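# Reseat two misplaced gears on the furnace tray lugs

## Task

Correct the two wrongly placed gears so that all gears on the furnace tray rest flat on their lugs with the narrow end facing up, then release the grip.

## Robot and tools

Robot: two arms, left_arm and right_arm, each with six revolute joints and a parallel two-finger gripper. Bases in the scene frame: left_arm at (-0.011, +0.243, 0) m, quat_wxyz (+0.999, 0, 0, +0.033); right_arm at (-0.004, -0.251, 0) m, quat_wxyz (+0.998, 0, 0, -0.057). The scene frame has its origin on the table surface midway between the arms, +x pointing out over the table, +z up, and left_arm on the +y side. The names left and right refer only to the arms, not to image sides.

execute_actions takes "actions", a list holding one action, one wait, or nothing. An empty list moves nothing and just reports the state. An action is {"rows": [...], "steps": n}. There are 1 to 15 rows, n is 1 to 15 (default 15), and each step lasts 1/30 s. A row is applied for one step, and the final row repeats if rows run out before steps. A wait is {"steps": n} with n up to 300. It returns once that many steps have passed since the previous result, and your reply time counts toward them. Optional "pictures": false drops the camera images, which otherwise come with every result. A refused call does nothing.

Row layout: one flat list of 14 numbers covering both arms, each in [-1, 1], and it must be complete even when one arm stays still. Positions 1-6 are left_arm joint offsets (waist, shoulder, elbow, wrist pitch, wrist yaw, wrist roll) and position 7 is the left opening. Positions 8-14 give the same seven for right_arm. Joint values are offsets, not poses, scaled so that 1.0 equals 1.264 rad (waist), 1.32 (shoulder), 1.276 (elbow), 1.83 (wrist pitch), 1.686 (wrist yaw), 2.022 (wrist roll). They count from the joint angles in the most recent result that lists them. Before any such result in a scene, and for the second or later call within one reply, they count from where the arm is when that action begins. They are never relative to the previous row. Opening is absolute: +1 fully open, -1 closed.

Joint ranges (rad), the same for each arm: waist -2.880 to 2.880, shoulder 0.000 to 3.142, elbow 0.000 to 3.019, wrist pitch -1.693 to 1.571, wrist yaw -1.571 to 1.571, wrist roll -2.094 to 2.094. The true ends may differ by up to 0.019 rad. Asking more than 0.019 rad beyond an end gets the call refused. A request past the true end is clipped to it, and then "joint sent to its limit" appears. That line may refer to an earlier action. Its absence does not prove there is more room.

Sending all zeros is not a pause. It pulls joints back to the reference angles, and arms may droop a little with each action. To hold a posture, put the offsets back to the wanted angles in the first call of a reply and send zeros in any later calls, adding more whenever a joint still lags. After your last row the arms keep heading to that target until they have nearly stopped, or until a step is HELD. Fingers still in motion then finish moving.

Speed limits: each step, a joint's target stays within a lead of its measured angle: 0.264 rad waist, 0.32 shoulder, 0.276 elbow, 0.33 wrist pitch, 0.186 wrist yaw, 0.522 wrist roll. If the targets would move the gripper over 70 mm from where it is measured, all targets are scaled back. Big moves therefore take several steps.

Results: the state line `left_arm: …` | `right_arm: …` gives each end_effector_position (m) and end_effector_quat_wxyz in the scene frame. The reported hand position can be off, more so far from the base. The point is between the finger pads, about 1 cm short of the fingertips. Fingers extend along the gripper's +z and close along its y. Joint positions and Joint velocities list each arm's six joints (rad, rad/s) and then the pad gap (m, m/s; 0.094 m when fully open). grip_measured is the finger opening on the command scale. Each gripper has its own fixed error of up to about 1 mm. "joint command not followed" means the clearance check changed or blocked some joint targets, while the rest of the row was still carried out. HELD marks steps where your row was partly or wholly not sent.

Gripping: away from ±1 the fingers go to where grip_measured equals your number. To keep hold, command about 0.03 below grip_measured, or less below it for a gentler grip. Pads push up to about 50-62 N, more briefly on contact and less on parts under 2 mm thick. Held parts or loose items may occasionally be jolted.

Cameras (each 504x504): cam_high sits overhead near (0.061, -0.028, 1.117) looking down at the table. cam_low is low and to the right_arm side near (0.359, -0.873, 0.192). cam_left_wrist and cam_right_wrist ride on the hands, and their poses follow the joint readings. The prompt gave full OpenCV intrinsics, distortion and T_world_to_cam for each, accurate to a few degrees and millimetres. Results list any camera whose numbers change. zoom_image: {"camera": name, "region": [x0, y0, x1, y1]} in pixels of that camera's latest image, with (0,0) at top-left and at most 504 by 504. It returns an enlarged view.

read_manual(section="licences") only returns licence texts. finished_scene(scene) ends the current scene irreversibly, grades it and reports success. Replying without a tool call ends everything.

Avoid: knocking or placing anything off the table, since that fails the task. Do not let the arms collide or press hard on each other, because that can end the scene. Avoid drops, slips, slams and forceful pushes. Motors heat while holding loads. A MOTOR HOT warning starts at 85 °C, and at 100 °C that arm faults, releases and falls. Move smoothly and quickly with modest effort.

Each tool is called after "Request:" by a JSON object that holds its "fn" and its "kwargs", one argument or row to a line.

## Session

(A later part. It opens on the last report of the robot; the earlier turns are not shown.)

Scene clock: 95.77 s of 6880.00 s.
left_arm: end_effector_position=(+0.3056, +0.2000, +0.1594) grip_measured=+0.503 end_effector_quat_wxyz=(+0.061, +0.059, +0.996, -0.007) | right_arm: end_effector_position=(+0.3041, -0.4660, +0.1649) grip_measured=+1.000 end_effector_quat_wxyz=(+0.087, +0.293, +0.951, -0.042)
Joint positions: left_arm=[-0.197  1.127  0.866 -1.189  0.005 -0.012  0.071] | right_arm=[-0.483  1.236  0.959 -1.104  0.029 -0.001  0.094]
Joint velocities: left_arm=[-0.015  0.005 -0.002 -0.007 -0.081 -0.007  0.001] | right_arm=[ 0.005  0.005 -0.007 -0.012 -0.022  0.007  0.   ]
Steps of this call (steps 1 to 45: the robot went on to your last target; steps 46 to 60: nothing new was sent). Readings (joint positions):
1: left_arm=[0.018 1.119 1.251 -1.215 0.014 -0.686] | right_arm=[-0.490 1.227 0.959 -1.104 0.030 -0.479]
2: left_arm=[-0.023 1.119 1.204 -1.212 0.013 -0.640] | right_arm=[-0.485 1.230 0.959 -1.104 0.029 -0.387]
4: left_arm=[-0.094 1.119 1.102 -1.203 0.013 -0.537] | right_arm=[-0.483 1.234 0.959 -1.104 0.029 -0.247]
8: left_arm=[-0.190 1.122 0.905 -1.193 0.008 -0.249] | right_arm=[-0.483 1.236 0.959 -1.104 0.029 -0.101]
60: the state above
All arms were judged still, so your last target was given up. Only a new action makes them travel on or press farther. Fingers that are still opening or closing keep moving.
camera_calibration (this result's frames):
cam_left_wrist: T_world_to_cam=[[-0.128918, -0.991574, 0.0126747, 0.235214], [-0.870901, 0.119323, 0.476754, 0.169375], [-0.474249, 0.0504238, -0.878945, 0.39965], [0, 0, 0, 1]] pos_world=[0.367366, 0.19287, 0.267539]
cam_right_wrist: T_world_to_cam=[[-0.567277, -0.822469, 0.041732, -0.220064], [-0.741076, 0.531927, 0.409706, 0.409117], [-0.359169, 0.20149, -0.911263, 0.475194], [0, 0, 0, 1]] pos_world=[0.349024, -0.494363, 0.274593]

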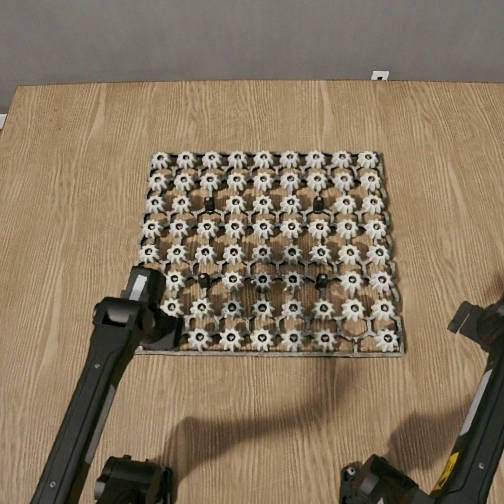

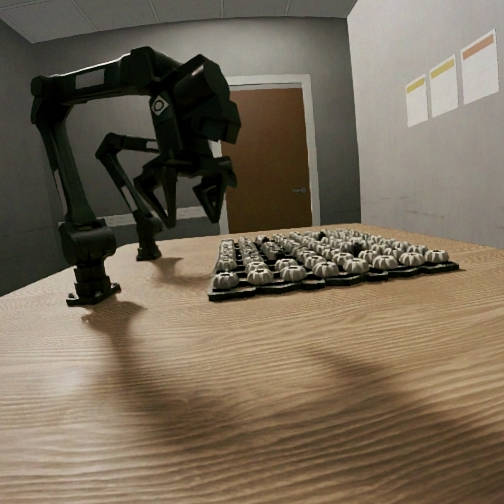

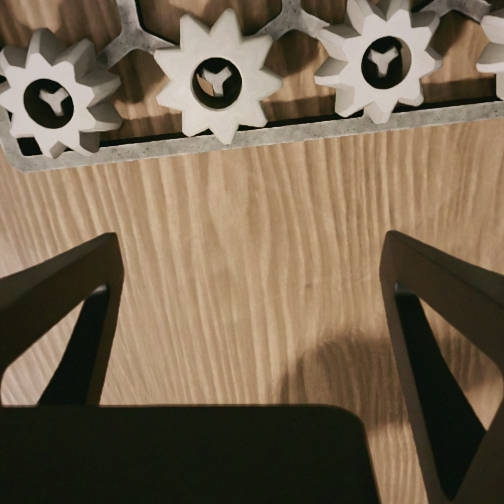

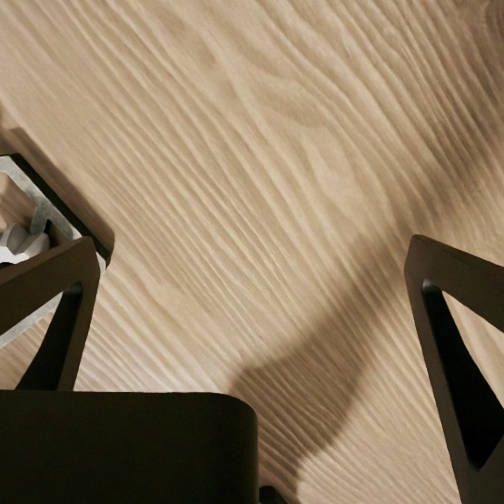

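Request:
{"fn": "execute_actions", "kwargs": {
  "actions": [
    {"rows":[[0.028,0.1,-0.014,0.04,0,0,0.5,0,0,0.02,0,0,0.4,1],[0.028,0.2,-0.014,0.087,0,0,0.5,0,0,0.02,0,0,0.77,1]],"steps":15}
  ],
  "pictures": false
}}

Request:
{"fn": "execute_actions", "kwargs": {
  "actions": [
    {"steps":25}
  ]
}}

Scene clock: 102.53 s of 6880.00 s.
left_arm: end_effector_position=(+0.3218, +0.2086, +0.0576) grip_measured=+0.503 end_effector_quat_wxyz=(-0.027, +0.043, +0.999, -0.001) | right_arm: end_effector_position=(+0.3041, -0.4660, +0.1649) grip_measured=+1.000 end_effector_quat_wxyz=(+0.094, +0.821, +0.562, +0.021)
Joint positions: left_arm=[-0.165  1.415  0.826 -1.036  0.005 -0.012  0.071] | right_arm=[-0.483  1.236  0.959 -1.104  0.029  1.342  0.094]
Joint velocities: left_arm=[ 0.005 -0.151  0.007 -0.002 -0.037 -0.037 -0.   ] | right_arm=[-0.005 -0.005 -0.007 -0.002 -0.081  1.355  0.   ]
Steps of this call (steps 1 to 90: nothing new was sent; then 3.27 s passed at rest; steps 91 to 105: all 15 steps of this action). Readings (joint positions):
91: left_arm=[-0.195 1.134 0.864 -1.180 0.005 -0.012] | right_arm=[-0.483 1.236 0.959 -1.104 0.029 0.072]
92: left_arm=[-0.190 1.156 0.864 -1.155 0.005 -0.012] | right_arm=[-0.483 1.236 0.959 -1.104 0.029 0.171]
94: left_arm=[-0.178 1.244 0.864 -1.092 0.005 -0.012] | right_arm=[-0.483 1.236 0.959 -1.104 0.029 0.366]
98: left_arm=[-0.166 1.421 0.849 -1.037 0.005 -0.012] | right_arm=[-0.483 1.236 0.959 -1.104 0.029 0.756]
105: the state above

Scene clock: 103.37 s of 6880.00 s.
left_arm: end_effector_position=(+0.3226, +0.2085, +0.0612) grip_measured=+0.503 end_effector_quat_wxyz=(-0.021, +0.043, +0.999, -0.001) | right_arm: end_effector_position=(+0.3041, -0.4660, +0.1649) grip_measured=+1.000 end_effector_quat_wxyz=(+0.091, +0.874, +0.476, +0.031)
Joint positions: left_arm=[-0.165  1.403  0.826 -1.036  0.005 -0.012  0.071] | right_arm=[-0.483  1.236  0.959 -1.104  0.029  1.545  0.094]
Joint velocities: left_arm=[-0.005 -0.005 -0.022 -0.002 -0.022 -0.037 -0.   ] | right_arm=[-0.015 -0.015 -0.012 -0.002  0.007  0.037  0.   ]
Steps of this call (steps 1 to 25: the robot went on to your last target). Readings (joint positions):
1: left_arm=[-0.165 1.410 0.826 -1.036 0.005 -0.012] | right_arm=[-0.483 1.236 0.959 -1.104 0.029 1.383]
2: left_arm=[-0.165 1.405 0.826 -1.036 0.005 -0.012] | right_arm=[-0.483 1.236 0.959 -1.104 0.029 1.416]
4: left_arm=[-0.165 1.403 0.826 -1.036 0.005 -0.012] | right_arm=[-0.483 1.236 0.959 -1.104 0.029 1.463]
8: left_arm=[-0.165 1.403 0.826 -1.036 0.005 -0.012] | right_arm=[-0.483 1.236 0.959 -1.104 0.029 1.512]
25: the state above
camera_calibration (this result's frames):
cam_left_wrist: T_world_to_cam=[[-0.0954126, -0.995361, 0.0123345, 0.237057], [-0.784791, 0.082839, 0.614199, 0.201343], [-0.612372, 0.0489223, -0.789055, 0.360337], [0, 0, 0, 1]] pos_world=[0.40129, 0.20165, 0.157737]
cam_right_wrist: T_world_to_cam=[[-0.828007, 0.532433, -0.17584, 0.526464], [0.371593, 0.755894, 0.539021, 0.153855], [0.419909, 0.380972, -0.823734, 0.307521], [0, 0, 0, 1]] pos_world=[0.249613, -0.513762, 0.262958]

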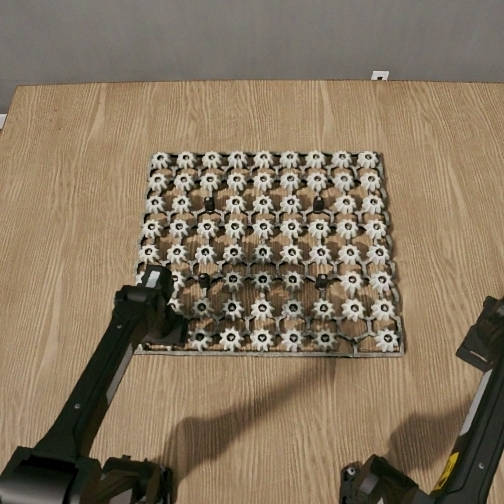

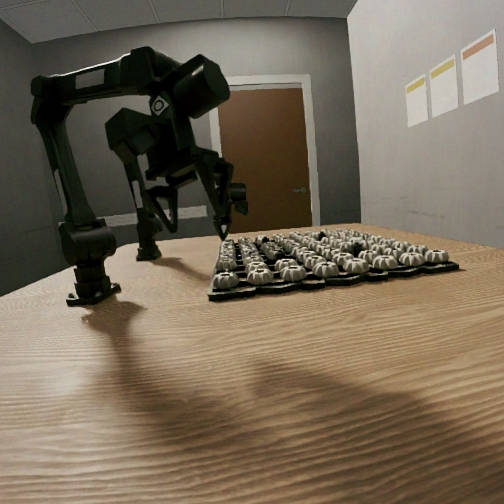

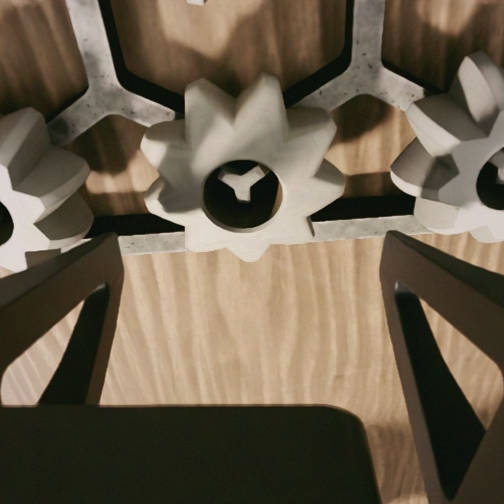

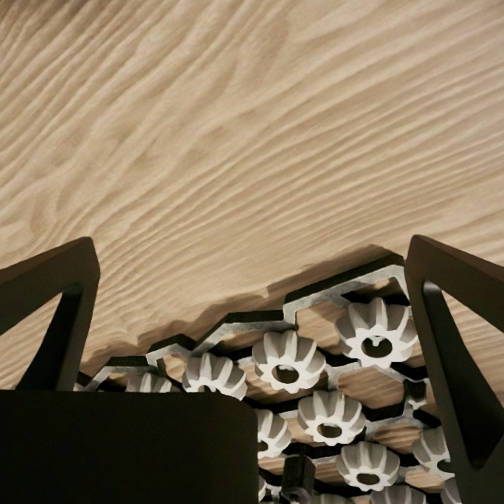

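Request:
{"fn": "execute_actions", "kwargs": {
  "actions": [
    {"rows":[[0.008,0,-0.02,0.04,0,0,0.42,0,0,0.02,0,0,0,1],[0.008,0.015,-0.038,0.077,0,0,0.42,0,0,0.02,0,0,0,1],[0.008,0.015,-0.038,0.077,0,0,0.42,0,0,0.02,0,0,0,1],[0.008,0.015,-0.038,0.077,0,0,0.42,0,0,0.02,0,0,0,1],[0.008,0.015,-0.038,0.077,0,0,0.42,0,0,0.02,0,0,0,1],[0.008,0.03,-0.038,0.077,0,0,0.42,0,0,0.02,0,0,0,1]],"steps":15}
  ]
}}

Scene clock: 116.13 s of 6880.00 s.
left_arm: end_effector_position=(+0.3261, +0.2090, +0.0324) grip_measured=+0.423 end_effector_quat_wxyz=(-0.002, +0.042, +0.999, -0.002) | right_arm: end_effector_position=(+0.3041, -0.4660, +0.1649) grip_measured=+1.000 end_effector_quat_wxyz=(+0.091, +0.874, +0.476, +0.031)
Joint positions: left_arm=[-0.163  1.44   0.772 -0.907  0.005 -0.012  0.067] | right_arm=[-0.483  1.236  0.959 -1.104  0.029  1.546  0.094]
Joint velocities: left_arm=[ 0.005 -0.024  0.012  0.002 -0.081  0.022 -0.001] | right_arm=[ 0.005 -0.015  0.002 -0.002  0.037  0.007  0.   ]
Steps of this call (steps 1 to 15: the robot went on to your last target; steps 16 to 90: nothing new was sent; then 9.27 s passed at rest; steps 91 to 105: all 15 steps of this action). Readings (joint positions):
91: left_arm=[-0.165 1.403 0.822 -1.025 0.005 -0.012] | right_arm=[-0.483 1.236 0.959 -1.104 0.029 1.546]
92: left_arm=[-0.165 1.403 0.813 -0.993 0.005 -0.012] | right_arm=[-0.483 1.236 0.959 -1.104 0.029 1.546]
94: left_arm=[-0.164 1.407 0.790 -0.934 0.005 -0.012] | right_arm=[-0.483 1.236 0.959 -1.104 0.029 1.546]
98: left_arm=[-0.163 1.427 0.773 -0.912 0.005 -0.012] | right_arm=[-0.483 1.236 0.959 -1.104 0.029 1.546]
105: the state above
camera_calibration (this result's frames):
cam_left_wrist: T_world_to_cam=[[-0.0932295, -0.995567, 0.0124446, 0.237634], [-0.807976, 0.0829545, 0.583346, 0.230313], [-0.581793, 0.0443302, -0.812128, 0.331502], [0, 0, 0, 1]] pos_world=[0.401108, 0.202779, 0.131912]
cam_right_wrist: T_world_to_cam=[[-0.82759, 0.533072, -0.175865, 0.526639], [0.372105, 0.755557, 0.539139, 0.153523], [0.420276, 0.380745, -0.823651, 0.30729], [0, 0, 0, 1]] pos_world=[0.249568, -0.513732, 0.262947]

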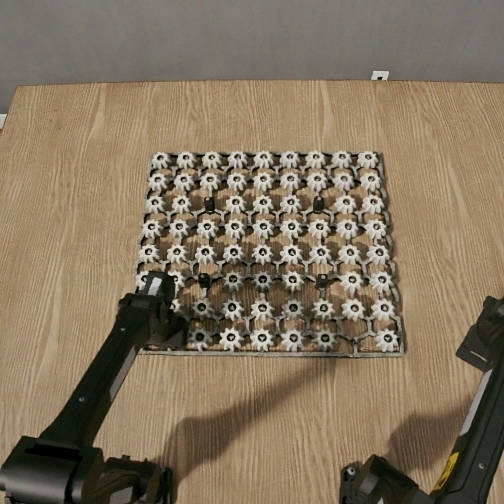

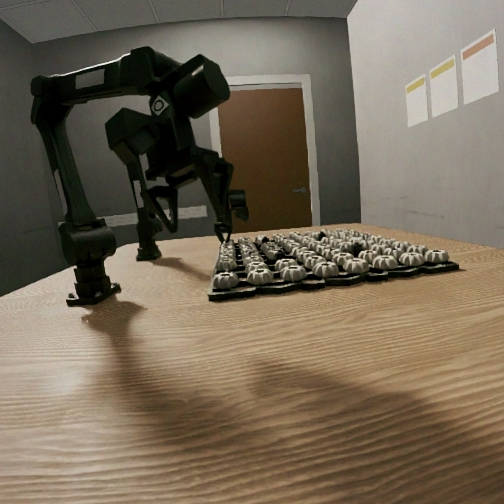

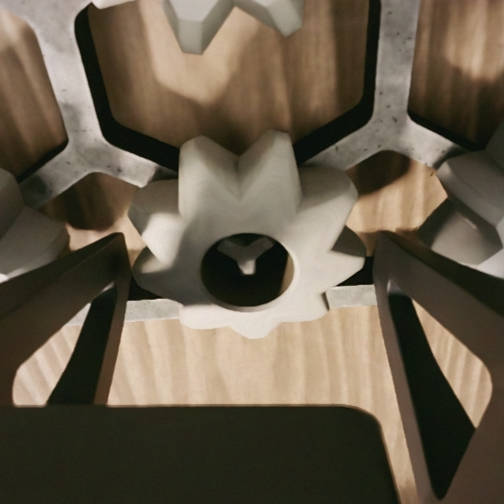

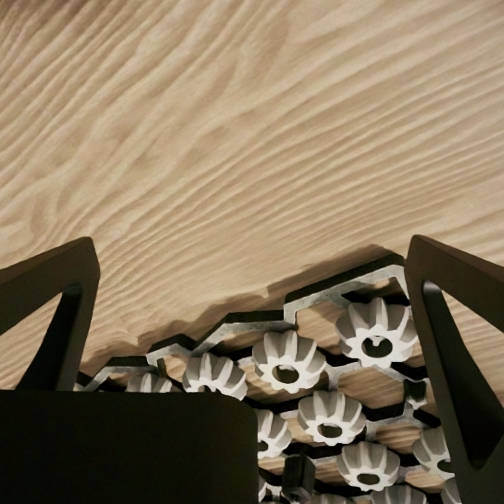

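Request:
{"fn": "execute_actions", "kwargs": {
  "actions": [
    {"rows":[[0.006,0.028,0,0.012,0,0,0.42,0,0,0.02,0,0,0,1]],"steps":15}
  ]
}}

Scene clock: 118.83 s of 6880.00 s.
left_arm: end_effector_position=(+0.3240, +0.2092, +0.0211) grip_measured=+0.423 end_effector_quat_wxyz=(-0.015, +0.042, +0.999, -0.002) | right_arm: end_effector_position=(+0.3041, -0.4660, +0.1649) grip_measured=+1.000 end_effector_quat_wxyz=(+0.091, +0.874, +0.476, +0.031)
Joint positions: left_arm=[-0.163  1.473  0.769 -0.896  0.005 -0.012  0.067] | right_arm=[-0.483  1.236  0.959 -1.104  0.029  1.546  0.094]
Joint velocities: left_arm=[-0.015  0.005 -0.012  0.002  0.066 -0.051 -0.001] | right_arm=[-0.024 -0.005  0.002  0.007  0.007 -0.007  0.   ]
Steps of this call (steps 1 to 15: the robot went on to your last target; steps 16 to 66: nothing new was sent; steps 67 to 81: all 15 steps of this action). Readings (joint positions):
67: left_arm=[-0.163 1.442 0.772 -0.905 0.005 -0.012] | right_arm=[-0.483 1.236 0.959 -1.104 0.029 1.546]
68: left_arm=[-0.163 1.446 0.772 -0.902 0.005 -0.012] | right_arm=[-0.483 1.236 0.959 -1.104 0.029 1.546]
70: left_arm=[-0.163 1.458 0.772 -0.898 0.005 -0.012] | right_arm=[-0.483 1.236 0.959 -1.104 0.029 1.546]
74: left_arm=[-0.163 1.473 0.771 -0.896 0.005 -0.012] | right_arm=[-0.483 1.236 0.959 -1.104 0.029 1.546]
81: the state above
camera_calibration (this result's frames):
cam_left_wrist: T_world_to_cam=[[-0.0929185, -0.995597, 0.0123747, 0.237687], [-0.793102, 0.0815223, 0.603609, 0.230237], [-0.60196, 0.046272, -0.797185, 0.326897], [0, 0, 0, 1]] pos_world=[0.401466, 0.202745, 0.118683]
cam_right_wrist: T_world_to_cam=[[-0.82759, 0.533072, -0.175865, 0.526639], [0.372105, 0.755557, 0.539139, 0.153523], [0.420276, 0.380745, -0.823651, 0.30729], [0, 0, 0, 1]] pos_world=[0.249568, -0.513732, 0.262947]

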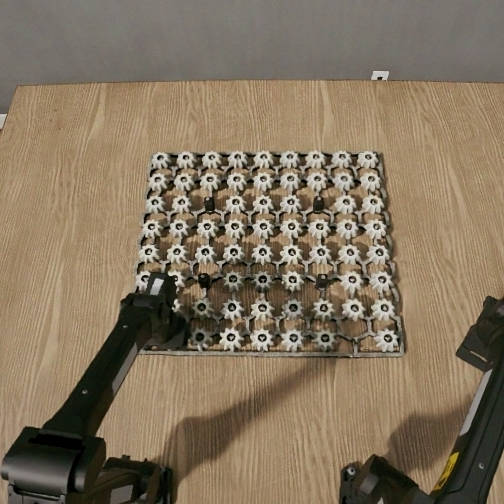

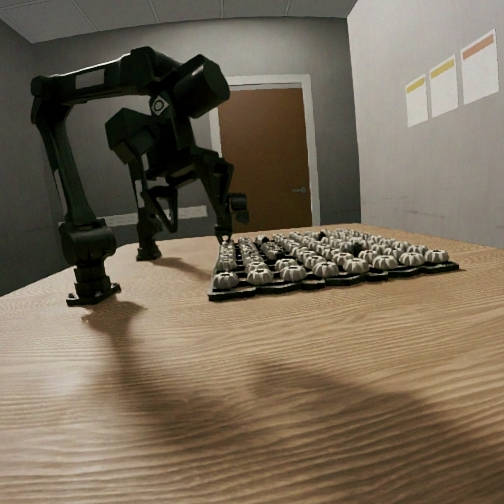

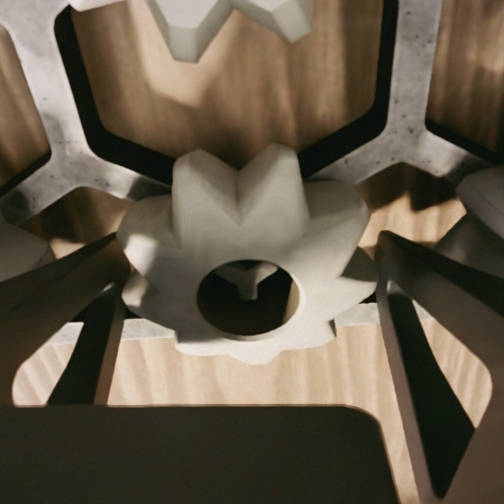

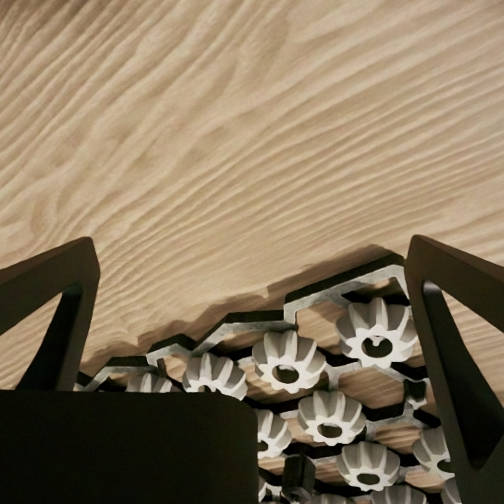

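Request:
{"fn": "execute_actions", "kwargs": {
  "actions": []
}}

Scene clock: 133.40 s of 6880.00 s.
left_arm: end_effector_position=(+0.3240, +0.2092, +0.0211) grip_measured=+0.423 end_effector_quat_wxyz=(-0.015, +0.042, +0.999, -0.002) | right_arm: end_effector_position=(+0.3041, -0.4660, +0.1649) grip_measured=+1.000 end_effector_quat_wxyz=(+0.091, +0.874, +0.476, +0.031)
Joint positions: left_arm=[-0.163  1.473  0.769 -0.896  0.005 -0.012  0.067] | right_arm=[-0.483  1.236  0.959 -1.104  0.029  1.546  0.094]
Joint velocities: left_arm=[-0.024  0.005 -0.012  0.002 -0.051  0.022  0.001] | right_arm=[ 0.005 -0.005 -0.017 -0.002 -0.066 -0.037  0.   ]
Steps of this call (steps 1 to 15: the robot went on to your last target; steps 16 to 90: nothing new was sent; then 11.57 s passed at rest). Readings (joint positions):
1: left_arm=[-0.163 1.473 0.769 -0.896 0.005 -0.012] | right_arm=[-0.483 1.236 0.959 -1.104 0.029 1.546]
2: left_arm=[-0.163 1.473 0.769 -0.896 0.005 -0.012] | right_arm=[-0.483 1.236 0.959 -1.104 0.029 1.546]
4: left_arm=[-0.163 1.473 0.769 -0.896 0.005 -0.012] | right_arm=[-0.483 1.236 0.959 -1.104 0.029 1.546]
8: left_arm=[-0.163 1.473 0.769 -0.896 0.005 -0.012] | right_arm=[-0.483 1.236 0.959 -1.104 0.029 1.546]
90: the state above
All arms were judged still, so your last target was given up. Only a new action makes them travel on or press farther. Fingers that are still opening or closing keep moving.
camera_calibration (this result's frames):
cam_left_wrist: T_world_to_cam=[[-0.0929185, -0.995597, 0.0123747, 0.237687], [-0.793102, 0.0815223, 0.603609, 0.230237], [-0.60196, 0.046272, -0.797185, 0.326897], [0, 0, 0, 1]] pos_world=[0.401466, 0.202745, 0.118683]
cam_right_wrist: T_world_to_cam=[[-0.82759, 0.533072, -0.175865, 0.526639], [0.372105, 0.755557, 0.539139, 0.153523], [0.420276, 0.380745, -0.823651, 0.30729], [0, 0, 0, 1]] pos_world=[0.249568, -0.513732, 0.262947]

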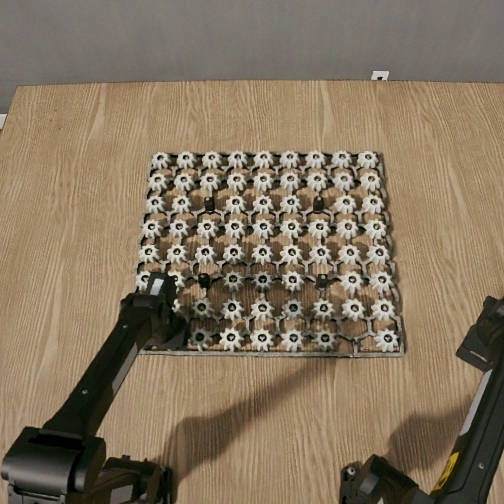

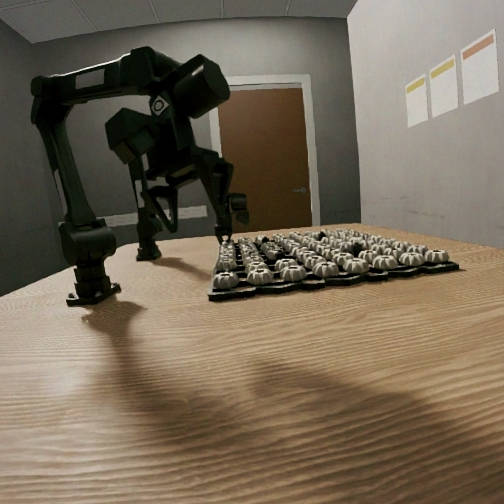

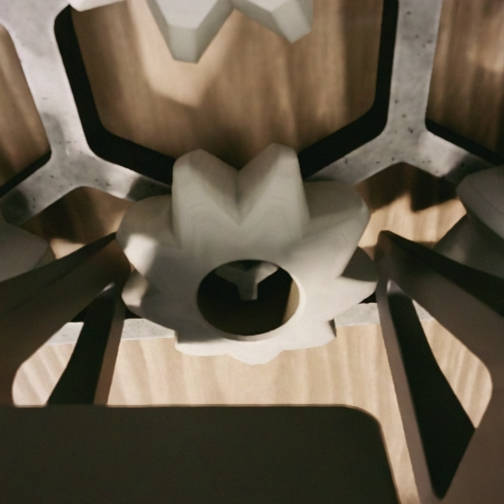

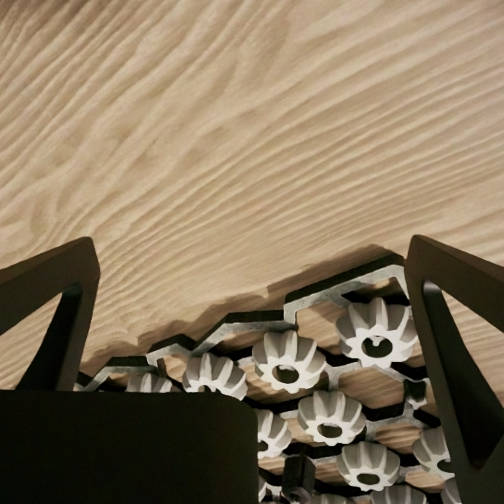

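Request:
{"fn": "execute_actions", "kwargs": {
  "actions": [
    {"rows":[[0,0,0,0,0,0,0.3,0,0,0.02,0,0,0,1],[0,0,0,0,0,0,0.2,0,0,0.02,0,0,0,1],[0,0,0,0,0,0,0.1,0,0,0.02,0,0,0,1]],"steps":15}
  ]
}}

Scene clock: 136.30 s of 6880.00 s.
left_arm: end_effector_position=(+0.3240, +0.2094, +0.0211) grip_measured=+0.195 end_effector_quat_wxyz=(-0.015, +0.042, +0.999, -0.001) | right_arm: end_effector_position=(+0.3041, -0.4660, +0.1649) grip_measured=+1.000 end_effector_quat_wxyz=(+0.091, +0.874, +0.476, +0.031)
Joint positions: left_arm=[-0.163  1.473  0.769 -0.896  0.004 -0.012  0.056] | right_arm=[-0.483  1.236  0.959 -1.104  0.029  1.546  0.094]
Joint velocities: left_arm=[-0.015 -0.005  0.012 -0.002  0.022 -0.022  0.   ] | right_arm=[ 0.005  0.005  0.002 -0.007 -0.022  0.022  0.   ]
Steps of this call (steps 1 to 72: nothing new was sent; steps 73 to 87: all 15 steps of this action). Readings (joint positions):
73: left_arm=[-0.163 1.473 0.769 -0.896 0.005 -0.012] | right_arm=[-0.483 1.236 0.959 -1.104 0.029 1.546]
74: left_arm=[-0.163 1.473 0.769 -0.896 0.004 -0.012] | right_arm=[-0.483 1.236 0.959 -1.104 0.029 1.546]
76: left_arm=[-0.163 1.473 0.769 -0.896 0.004 -0.012] | right_arm=[-0.483 1.236 0.959 -1.104 0.029 1.546]
80: left_arm=[-0.163 1.473 0.769 -0.896 0.004 -0.012] | right_arm=[-0.483 1.236 0.959 -1.104 0.029 1.546]
87: the state above
camera_calibration (this result's frames):
cam_left_wrist: T_world_to_cam=[[-0.0929414, -0.995604, 0.0116122, 0.237843], [-0.793144, 0.0810816, 0.603612, 0.230342], [-0.6019, 0.0468905, -0.797193, 0.32675], [0, 0, 0, 1]] pos_world=[0.401471, 0.202799, 0.118683]
cam_right_wrist: T_world_to_cam=[[-0.82759, 0.533072, -0.175865, 0.526639], [0.372105, 0.755557, 0.539139, 0.153523], [0.420276, 0.380745, -0.823651, 0.30729], [0, 0, 0, 1]] pos_world=[0.249568, -0.513732, 0.262947]

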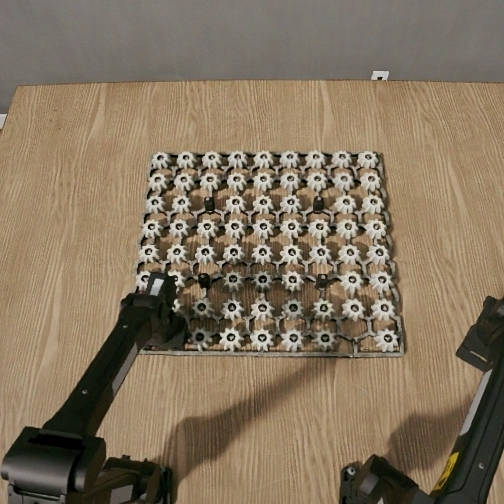

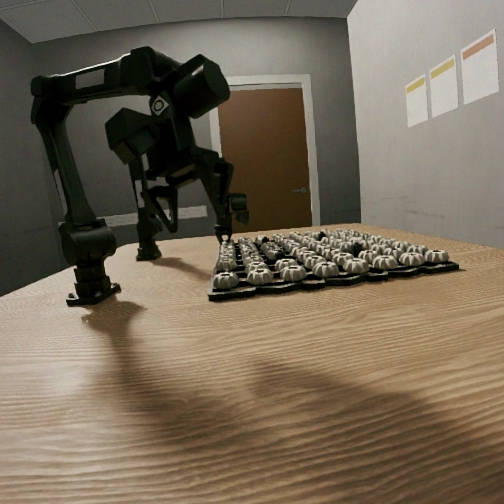

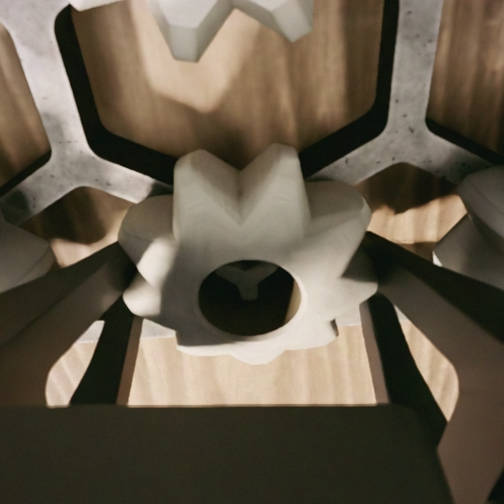

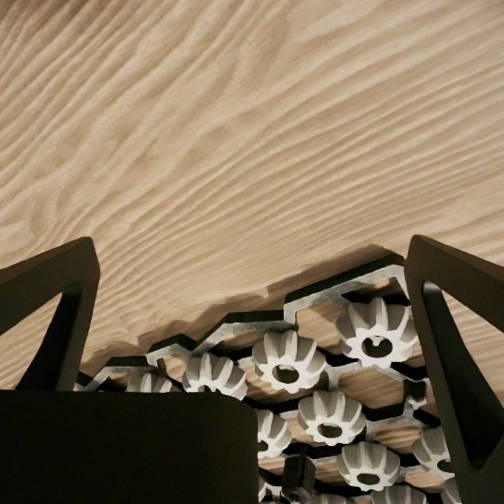

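Request:
{"fn": "execute_actions", "kwargs": {
  "actions": [
    {"rows":[[0,0,0,0,0,0,0.15,0,0,0.02,0,0,0,1],[0,0,0,0,0,0,0.15,0,0,0.02,0,0,0,1],[0,-0.015,0.012,-0.02,0,0,0.15,0,0,0.02,0,0,0,1],[0,-0.03,0.024,-0.04,0,0,0.15,0,0,0.02,0,0,0,1],[0,-0.045,0.036,-0.06,0,0,0.15,0,0,0.02,0,0,0,1],[0,-0.06,0.05,-0.08,0,0,0.15,0,0,0.02,0,0,0,1],[0,-0.08,0.065,-0.1,0,0,0.15,0,0,0.02,0,0,0,1]],"steps":15}
  ]
}}

Request:
{"fn": "execute_actions", "kwargs": {
  "actions": [
    {"steps":20}
  ]
}}

Scene clock: 144.50 s of 6880.00 s.
left_arm: end_effector_position=(+0.3087, +0.2110, +0.0645) grip_measured=+0.195 end_effector_quat_wxyz=(-0.033, +0.042, +0.999, +0.000) | right_arm: end_effector_position=(+0.3041, -0.4660, +0.1649) grip_measured=+1.000 end_effector_quat_wxyz=(+0.091, +0.874, +0.476, +0.031)
Joint positions: left_arm=[-0.163  1.376  0.808 -1.068  0.003 -0.012  0.056] | right_arm=[-0.483  1.236  0.959 -1.104  0.029  1.546  0.094]
Joint velocities: left_arm=[-0.005 -0.005  0.017 -0.027 -0.095 -0.051  0.   ] | right_arm=[-0.015 -0.005  0.017  0.017 -0.095  0.022  0.   ]
Steps of this call (steps 1 to 15: the robot went on to your last target; steps 16 to 90: nothing new was sent; then 4.70 s passed at rest; steps 91 to 105: all 15 steps of this action). Readings (joint positions):
91: left_arm=[-0.163 1.473 0.769 -0.896 0.004 -0.012] | right_arm=[-0.483 1.236 0.959 -1.104 0.029 1.546]
92: left_arm=[-0.163 1.473 0.769 -0.896 0.004 -0.012] | right_arm=[-0.483 1.236 0.959 -1.104 0.029 1.546]
94: left_arm=[-0.163 1.473 0.770 -0.907 0.003 -0.012] | right_arm=[-0.483 1.236 0.959 -1.104 0.029 1.546]
98: left_arm=[-0.163 1.451 0.799 -0.984 0.003 -0.012] | right_arm=[-0.483 1.236 0.959 -1.104 0.029 1.546]
105: the state above
camera_calibration (this result's frames):
cam_left_wrist: T_world_to_cam=[[-0.0925749, -0.995648, 0.0107379, 0.237467], [-0.770896, 0.0784947, 0.632106, 0.183663], [-0.630198, 0.0502393, -0.774807, 0.358644], [0, 0, 0, 1]] pos_world=[0.389586, 0.203999, 0.159235]
cam_right_wrist: T_world_to_cam=[[-0.82759, 0.533072, -0.175865, 0.526639], [0.372105, 0.755557, 0.539139, 0.153523], [0.420276, 0.380745, -0.823651, 0.30729], [0, 0, 0, 1]] pos_world=[0.249568, -0.513732, 0.262947]

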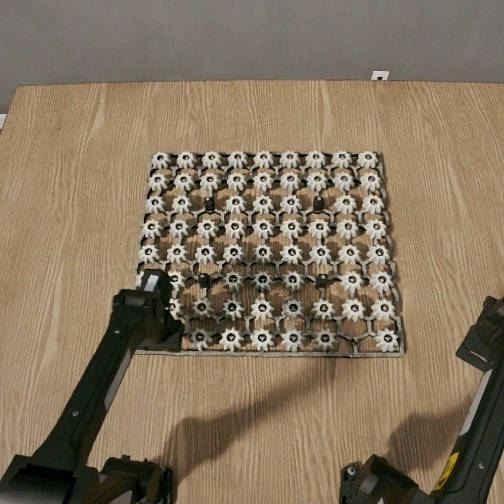

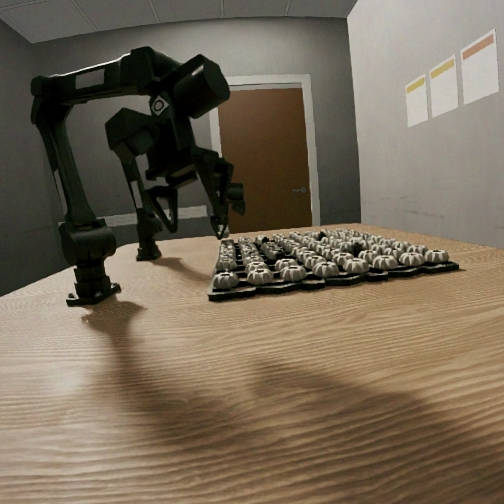

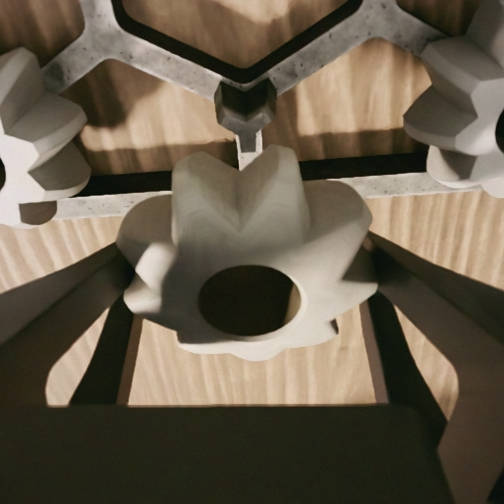

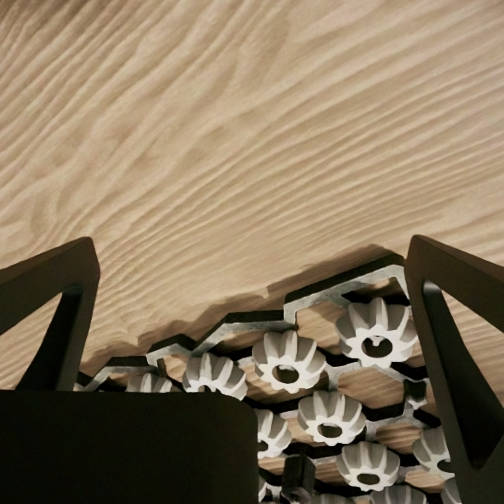

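Scene clock: 145.17 s of 6880.00 s.
left_arm: end_effector_position=(+0.3083, +0.2110, +0.0646) grip_measured=+0.195 end_effector_quat_wxyz=(-0.033, +0.042, +0.999, +0.000) | right_arm: end_effector_position=(+0.3041, -0.4660, +0.1649) grip_measured=+1.000 end_effector_quat_wxyz=(+0.091, +0.874, +0.476, +0.031)
Joint positions: left_arm=[-0.163  1.376  0.808 -1.07   0.003 -0.012  0.056] | right_arm=[-0.483  1.236  0.959 -1.104  0.029  1.546  0.094]
Joint velocities: left_arm=[ 0.005 -0.015  0.017  0.017 -0.066 -0.007  0.   ] | right_arm=[-0.005  0.005  0.002  0.002 -0.037  0.037  0.   ]
Steps of this call (steps 1 to 15: the robot went on to your last target; steps 16 to 20: nothing new was sent). Readings (joint positions):
1: left_arm=[-0.163 1.376 0.808 -1.069 0.003 -0.012] | right_arm=[-0.483 1.236 0.959 -1.104 0.029 1.546]
2: left_arm=[-0.163 1.376 0.808 -1.070 0.003 -0.012] | right_arm=[-0.483 1.236 0.959 -1.104 0.029 1.546]
4: left_arm=[-0.163 1.376 0.808 -1.070 0.003 -0.012] | right_arm=[-0.483 1.236 0.959 -1.104 0.029 1.546]
8: left_arm=[-0.163 1.376 0.808 -1.070 0.003 -0.012] | right_arm=[-0.483 1.236 0.959 -1.104 0.029 1.546]
20: the state above
All arms were judged still, so your last target was given up. Only a new action makes them travel on or press farther. Fingers that are still opening or closing keep moving.
camera_calibration (this result's frames):
cam_left_wrist: T_world_to_cam=[[-0.0925586, -0.995649, 0.0107329, 0.237464], [-0.769935, 0.0784022, 0.633288, 0.183005], [-0.631374, 0.0503526, -0.773842, 0.358703], [0, 0, 0, 1]] pos_world=[0.389357, 0.204021, 0.159136]
cam_right_wrist: T_world_to_cam=[[-0.82759, 0.533072, -0.175865, 0.526639], [0.372105, 0.755557, 0.539139, 0.153523], [0.420276, 0.380745, -0.823651, 0.30729], [0, 0, 0, 1]] pos_world=[0.249568, -0.513732, 0.262947]

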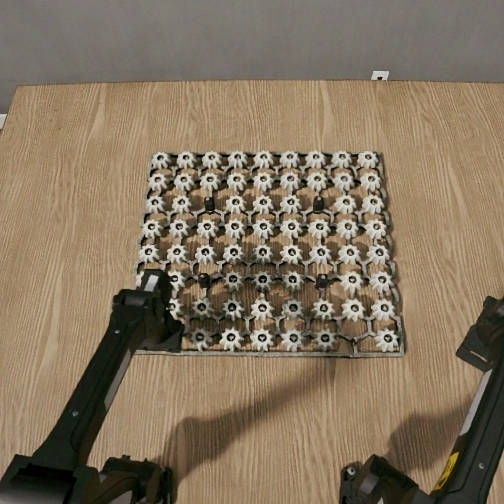

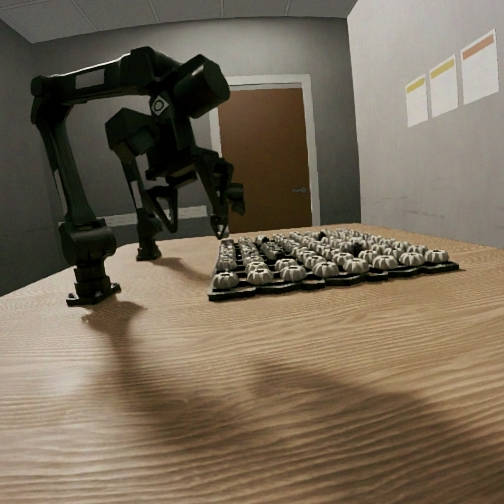

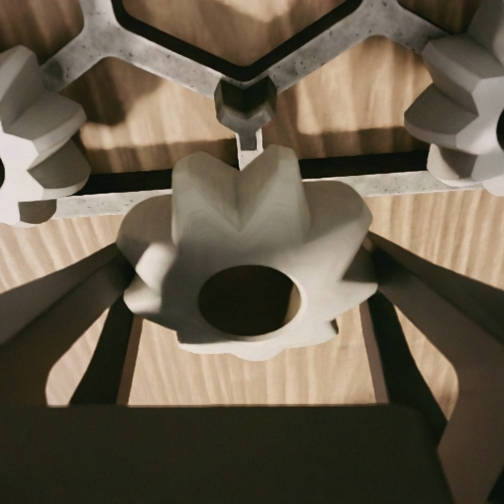

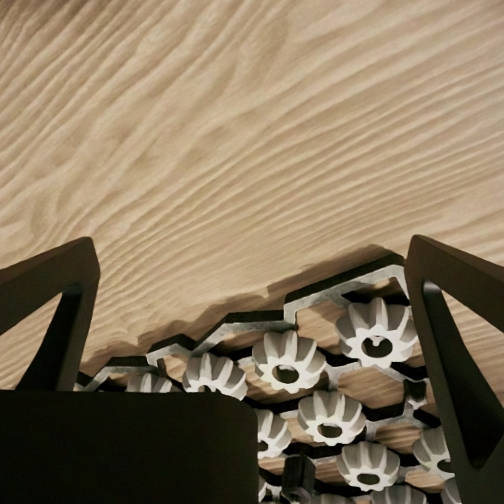

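Request:
{"fn": "execute_actions", "kwargs": {
  "actions": [
    {"rows":[[0,-0.03,-0.01,0.06,0,0,0.15,0.1,-0.02,-0.08,0.2,-0.15,0,1],[0,-0.05,-0.02,0.12,0.03,0,0.15,0.2,-0.04,-0.15,0.4,-0.3,0,1],[0,-0.07,-0.03,0.18,0.06,0,0.15,0.3,-0.06,-0.22,0.6,-0.45,0,1],[0,-0.09,-0.04,0.24,0.1,0,0.15,0.4,-0.08,-0.26,0.75,-0.55,0,1],[0,-0.09,-0.04,0.24,0.1,0,0.15,0.4,-0.08,-0.26,0.75,-0.55,0,1],[0,-0.09,-0.04,0.24,0.1,0,0.15,0.4,-0.08,-0.26,0.75,-0.55,0,1],[0,-0.11,-0.05,0.3,0.14,0,0.15,0.5,-0.1,-0.29,0.85,-0.64,0,1],[0,-0.11,-0.05,0.3,0.14,0,0.15,0.5,-0.1,-0.29,0.85,-0.64,0,1],[0,-0.13,-0.06,0.36,0.18,0,0.15,0.5,-0.1,-0.29,0.85,-0.64,0,1],[0,-0.13,-0.06,0.36,0.18,0,0.15,0.5,-0.1,-0.29,0.85,-0.64,0,1],[0,-0.15,-0.07,0.42,0.22,0,0.15,0.5,-0.1,-0.29,0.85,-0.64,0,1]],"steps":15}
  ],
  "pictures": false
}}

Request:
{"fn": "execute_actions", "kwargs": {
  "actions": [
    {"steps":30}
  ]
}}

Scene clock: 159.07 s of 6880.00 s.
left_arm: end_effector_position=(+0.4305, +0.1381, +0.1718) grip_measured=+0.153 end_effector_quat_wxyz=(+0.366, +0.107, +0.905, -0.190) | right_arm: end_effector_position=(+0.3789, -0.0827, +0.2221) grip_measured=+1.000 end_effector_quat_wxyz=(+0.001, +0.338, +0.722, +0.604)
Joint positions: left_arm=[-0.161  1.183  0.724 -0.329  0.37  -0.013  0.054] | right_arm=[ 0.173  1.127  0.59   0.005 -1.007  1.546  0.094]
Joint velocities: left_arm=[ 0.005 -0.181  0.017  0.256 -0.022 -0.051 -0.001] | right_arm=[ 0.386 -0.112 -0.027  3.016 -1.385  0.051  0.   ]
Steps of this call (steps 1 to 90: nothing new was sent; then 10.40 s passed at rest; steps 91 to 105: all 15 steps of this action). Readings (joint positions):
91: left_arm=[-0.163 1.384 0.804 -1.077 0.008 -0.012] | right_arm=[-0.478 1.231 0.945 -1.049 -0.046 1.546]
92: left_arm=[-0.163 1.371 0.790 -1.043 0.022 -0.013] | right_arm=[-0.456 1.221 0.917 -0.956 -0.111 1.546]
94: left_arm=[-0.160 1.329 0.747 -0.882 0.109 -0.013] | right_arm=[-0.375 1.200 0.851 -0.835 -0.210 1.546]
98: left_arm=[-0.160 1.265 0.732 -0.619 0.220 -0.013] | right_arm=[-0.163 1.157 0.699 -0.593 -0.440 1.546]
105: the state above

Scene clock: 160.07 s of 6880.00 s.
left_arm: end_effector_position=(+0.4284, +0.1382, +0.1704) grip_measured=+0.153 end_effector_quat_wxyz=(+0.368, +0.108, +0.904, -0.190) | right_arm: end_effector_position=(+0.3924, -0.0864, +0.3030) grip_measured=+1.000 end_effector_quat_wxyz=(+0.154, +0.184, +0.695, +0.677)
Joint positions: left_arm=[-0.161  1.177  0.714 -0.318  0.371 -0.013  0.054] | right_arm=[ 0.153  1.092  0.59   0.433 -1.047  1.546  0.094]
Joint velocities: left_arm=[-0.005 -0.015 -0.002 -0.012  0.037 -0.022 -0.   ] | right_arm=[-0.005 -0.005 -0.012  0.007  0.066 -0.037  0.   ]
Steps of this call (steps 1 to 30: the robot went on to your last target). Readings (joint positions):
1: left_arm=[-0.161 1.178 0.724 -0.323 0.371 -0.013] | right_arm=[0.180 1.123 0.590 0.108 -1.036 1.546]
2: left_arm=[-0.161 1.177 0.724 -0.320 0.371 -0.013] | right_arm=[0.179 1.118 0.590 0.213 -1.044 1.546]
4: left_arm=[-0.161 1.177 0.722 -0.318 0.371 -0.013] | right_arm=[0.167 1.106 0.590 0.362 -1.046 1.546]
8: left_arm=[-0.161 1.177 0.715 -0.318 0.371 -0.013] | right_arm=[0.153 1.091 0.590 0.432 -1.047 1.546]
30: the state above
All arms were judged still, so your last target was given up. Only a new action makes them travel on or press farther. Fingers that are still opening or closing keep moving.
camera_calibration (this result's frames):
cam_left_wrist: T_world_to_cam=[[-0.346472, -0.900628, 0.262346, 0.22767], [-0.932861, 0.301398, -0.197307, 0.394684], [0.09863, -0.313094, -0.944587, 0.286695], [0, 0, 0, 1]] pos_world=[0.41879, 0.175852, 0.288954]
cam_right_wrist: T_world_to_cam=[[-0.0537792, -0.0255376, -0.998226, 0.318919], [-0.990007, -0.129146, 0.0566404, 0.363597], [-0.130364, 0.991297, -0.018337, 0.264193], [0, 0, 0, 1]] pos_world=[0.411556, -0.206792, 0.302604]

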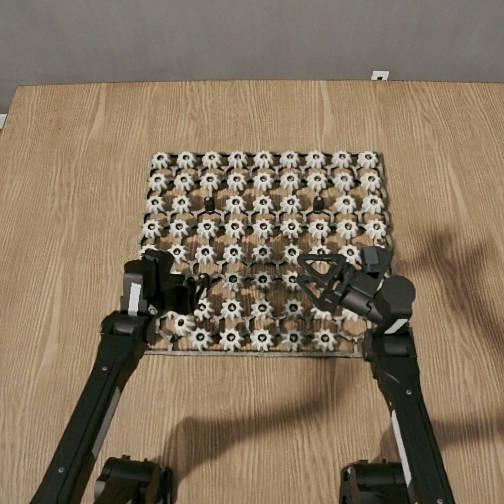

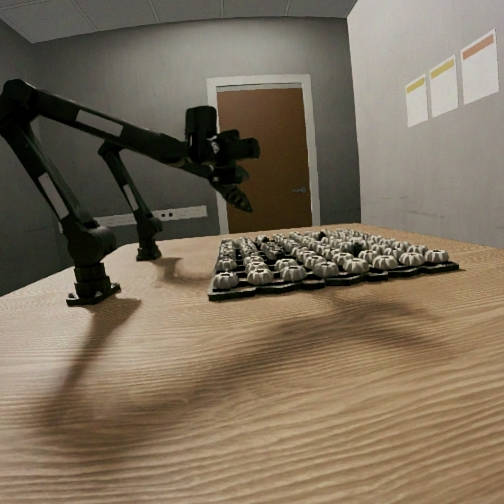

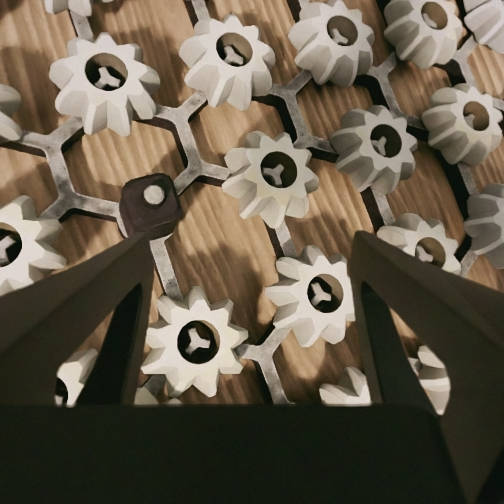

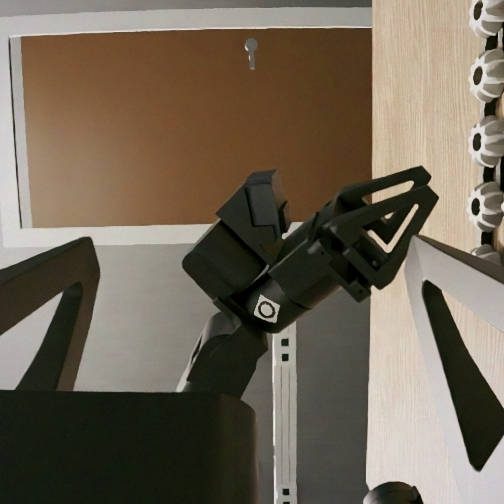

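Request:
{"fn": "zoom_image", "kwargs": {
  "camera": "cam_high",
  "region": [100, 200, 420, 420]
}}

Region (100, 200, 420, 420) of cam_high's 504x504 image, scaled by 1.575, with more detail than that image has; it fills the top 346 rows of this view, and the rest is white.

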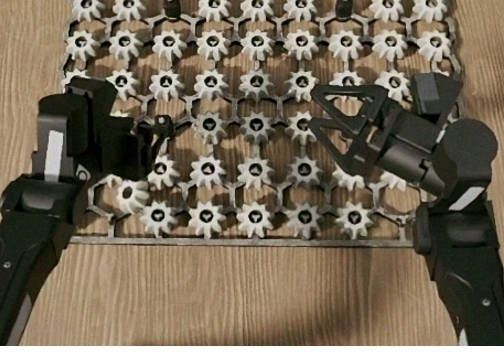

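Request:
{"fn": "execute_actions", "kwargs": {
  "actions": [
    {"rows":[[0,0.05,0.05,-0.2,-0.1,0,0.42,-0.15,0,0.02,0,0,0,1],[0,0.05,0.05,-0.2,-0.1,0,0.42,-0.15,0,0.02,0,0,0,1],[0,0.05,0.05,-0.2,-0.1,0,0.42,-0.15,0,0.02,0,0,0,1],[0,0.1,0.11,-0.42,-0.22,0,0.42,-0.3,0,0.02,0,0,0,1]],"steps":15}
  ],
  "pictures": false
}}

Request:
{"fn": "execute_actions", "kwargs": {
  "actions": [
    {"steps":25}
  ]
}}

Scene clock: 167.70 s of 6880.00 s.
left_arm: end_effector_position=(+0.3043, +0.2111, +0.0757) grip_measured=+0.417 end_effector_quat_wxyz=(-0.018, +0.042, +0.999, -0.001) | right_arm: end_effector_position=(+0.4254, -0.2485, +0.3029) grip_measured=+1.000 end_effector_quat_wxyz=(+0.283, +0.315, +0.646, +0.635)
Joint positions: left_arm=[-0.164  1.327  0.797 -1.078  0.004 -0.012  0.067] | right_arm=[-0.235  1.092  0.59   0.433 -1.045  1.546  0.094]
Joint velocities: left_arm=[ 0.005 -0.005  0.022 -0.022  0.007 -0.022  0.001] | right_arm=[ 0.122 -0.005 -0.017 -0.012 -0.081 -0.007  0.   ]
Steps of this call (steps 1 to 90: nothing new was sent; then 4.13 s passed at rest; steps 91 to 105: all 15 steps of this action). Readings (joint positions):
91: left_arm=[-0.164 1.180 0.722 -0.375 0.298 -0.012] | right_arm=[0.140 1.092 0.590 0.433 -1.053 1.546]
92: left_arm=[-0.164 1.187 0.739 -0.479 0.239 -0.012] | right_arm=[0.106 1.092 0.590 0.433 -1.055 1.546]
94: left_arm=[-0.165 1.216 0.754 -0.643 0.135 -0.012] | right_arm=[0.004 1.092 0.590 0.433 -1.051 1.546]
98: left_arm=[-0.164 1.311 0.793 -1.003 0.006 -0.012] | right_arm=[-0.219 1.092 0.590 0.433 -1.044 1.546]
105: the state above

Scene clock: 168.53 s of 6880.00 s.
left_arm: end_effector_position=(+0.3057, +0.2110, +0.0768) grip_measured=+0.417 end_effector_quat_wxyz=(-0.017, +0.042, +0.999, -0.001) | right_arm: end_effector_position=(+0.4253, -0.2465, +0.3029) grip_measured=+1.000 end_effector_quat_wxyz=(+0.281, +0.314, +0.647, +0.635)
Joint positions: left_arm=[-0.164  1.327  0.8   -1.078  0.004 -0.012  0.067] | right_arm=[-0.23   1.092  0.59   0.433 -1.045  1.546  0.094]
Joint velocities: left_arm=[ 0.005  0.005 -0.012 -0.007  0.066  0.037 -0.   ] | right_arm=[ 0.005 -0.005  0.002 -0.002 -0.007  0.007  0.   ]
Steps of this call (steps 1 to 15: the robot went on to your last target; steps 16 to 25: nothing new was sent). Readings (joint positions):
1: left_arm=[-0.164 1.327 0.798 -1.078 0.004 -0.012] | right_arm=[-0.231 1.092 0.590 0.433 -1.045 1.546]
2: left_arm=[-0.164 1.327 0.799 -1.078 0.004 -0.012] | right_arm=[-0.230 1.092 0.590 0.433 -1.045 1.546]
4: left_arm=[-0.164 1.327 0.800 -1.078 0.004 -0.012] | right_arm=[-0.230 1.092 0.590 0.433 -1.045 1.546]
8: left_arm=[-0.164 1.327 0.800 -1.078 0.004 -0.012] | right_arm=[-0.230 1.092 0.590 0.433 -1.045 1.546]
25: the state above
All arms were judged still, so your last target was given up. Only a new action makes them travel on or press farther. Fingers that are still opening or closing keep moving.
camera_calibration (this result's frames):
cam_left_wrist: T_world_to_cam=[[-0.0936613, -0.995541, 0.0112175, 0.23731], [-0.790345, 0.0811987, 0.607257, 0.180909], [-0.605461, 0.0480108, -0.794426, 0.360686], [0, 0, 0, 1]] pos_world=[0.383588, 0.204245, 0.174018]
cam_right_wrist: T_world_to_cam=[[-0.0594773, -0.00360009, -0.998223, 0.32441], [-0.96606, 0.252028, 0.056652, 0.459271], [0.251376, 0.967713, -0.0184678, 0.259084], [0, 0, 0, 1]] pos_world=[0.397851, -0.3653, 0.3026]

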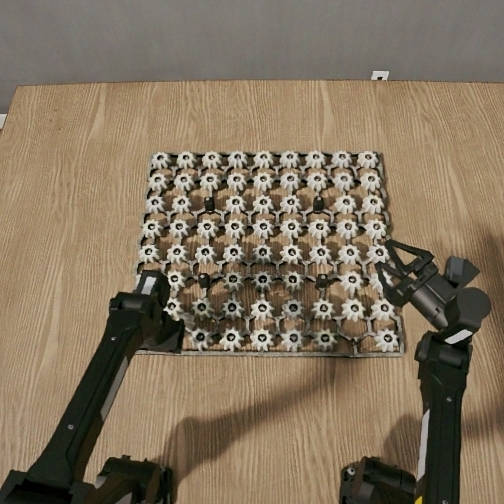

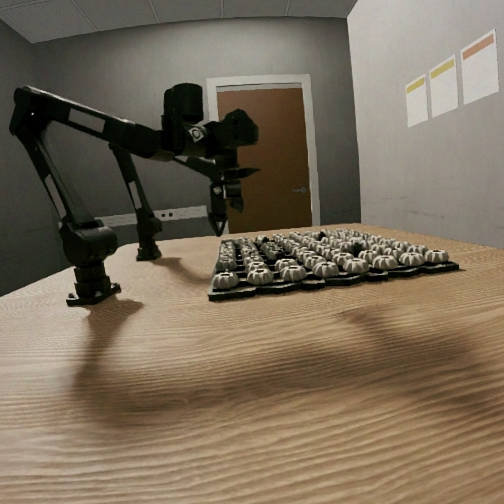

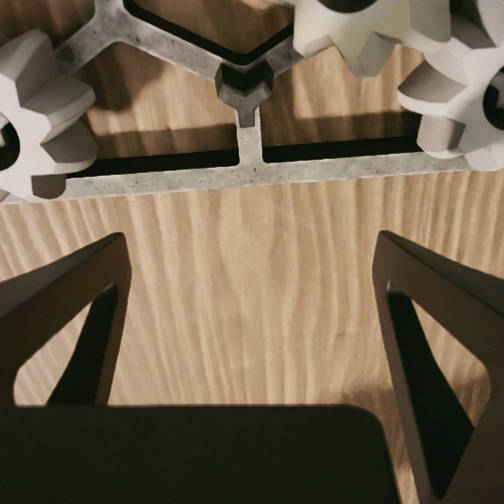

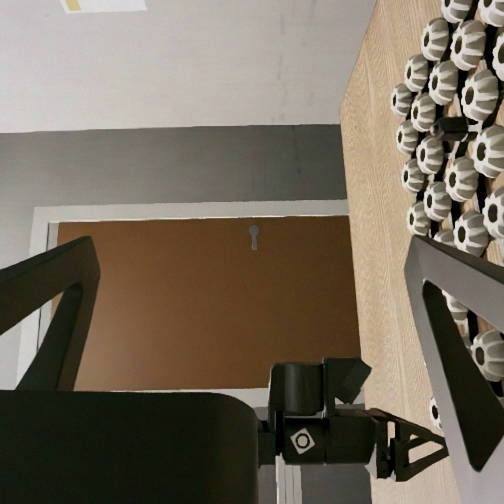

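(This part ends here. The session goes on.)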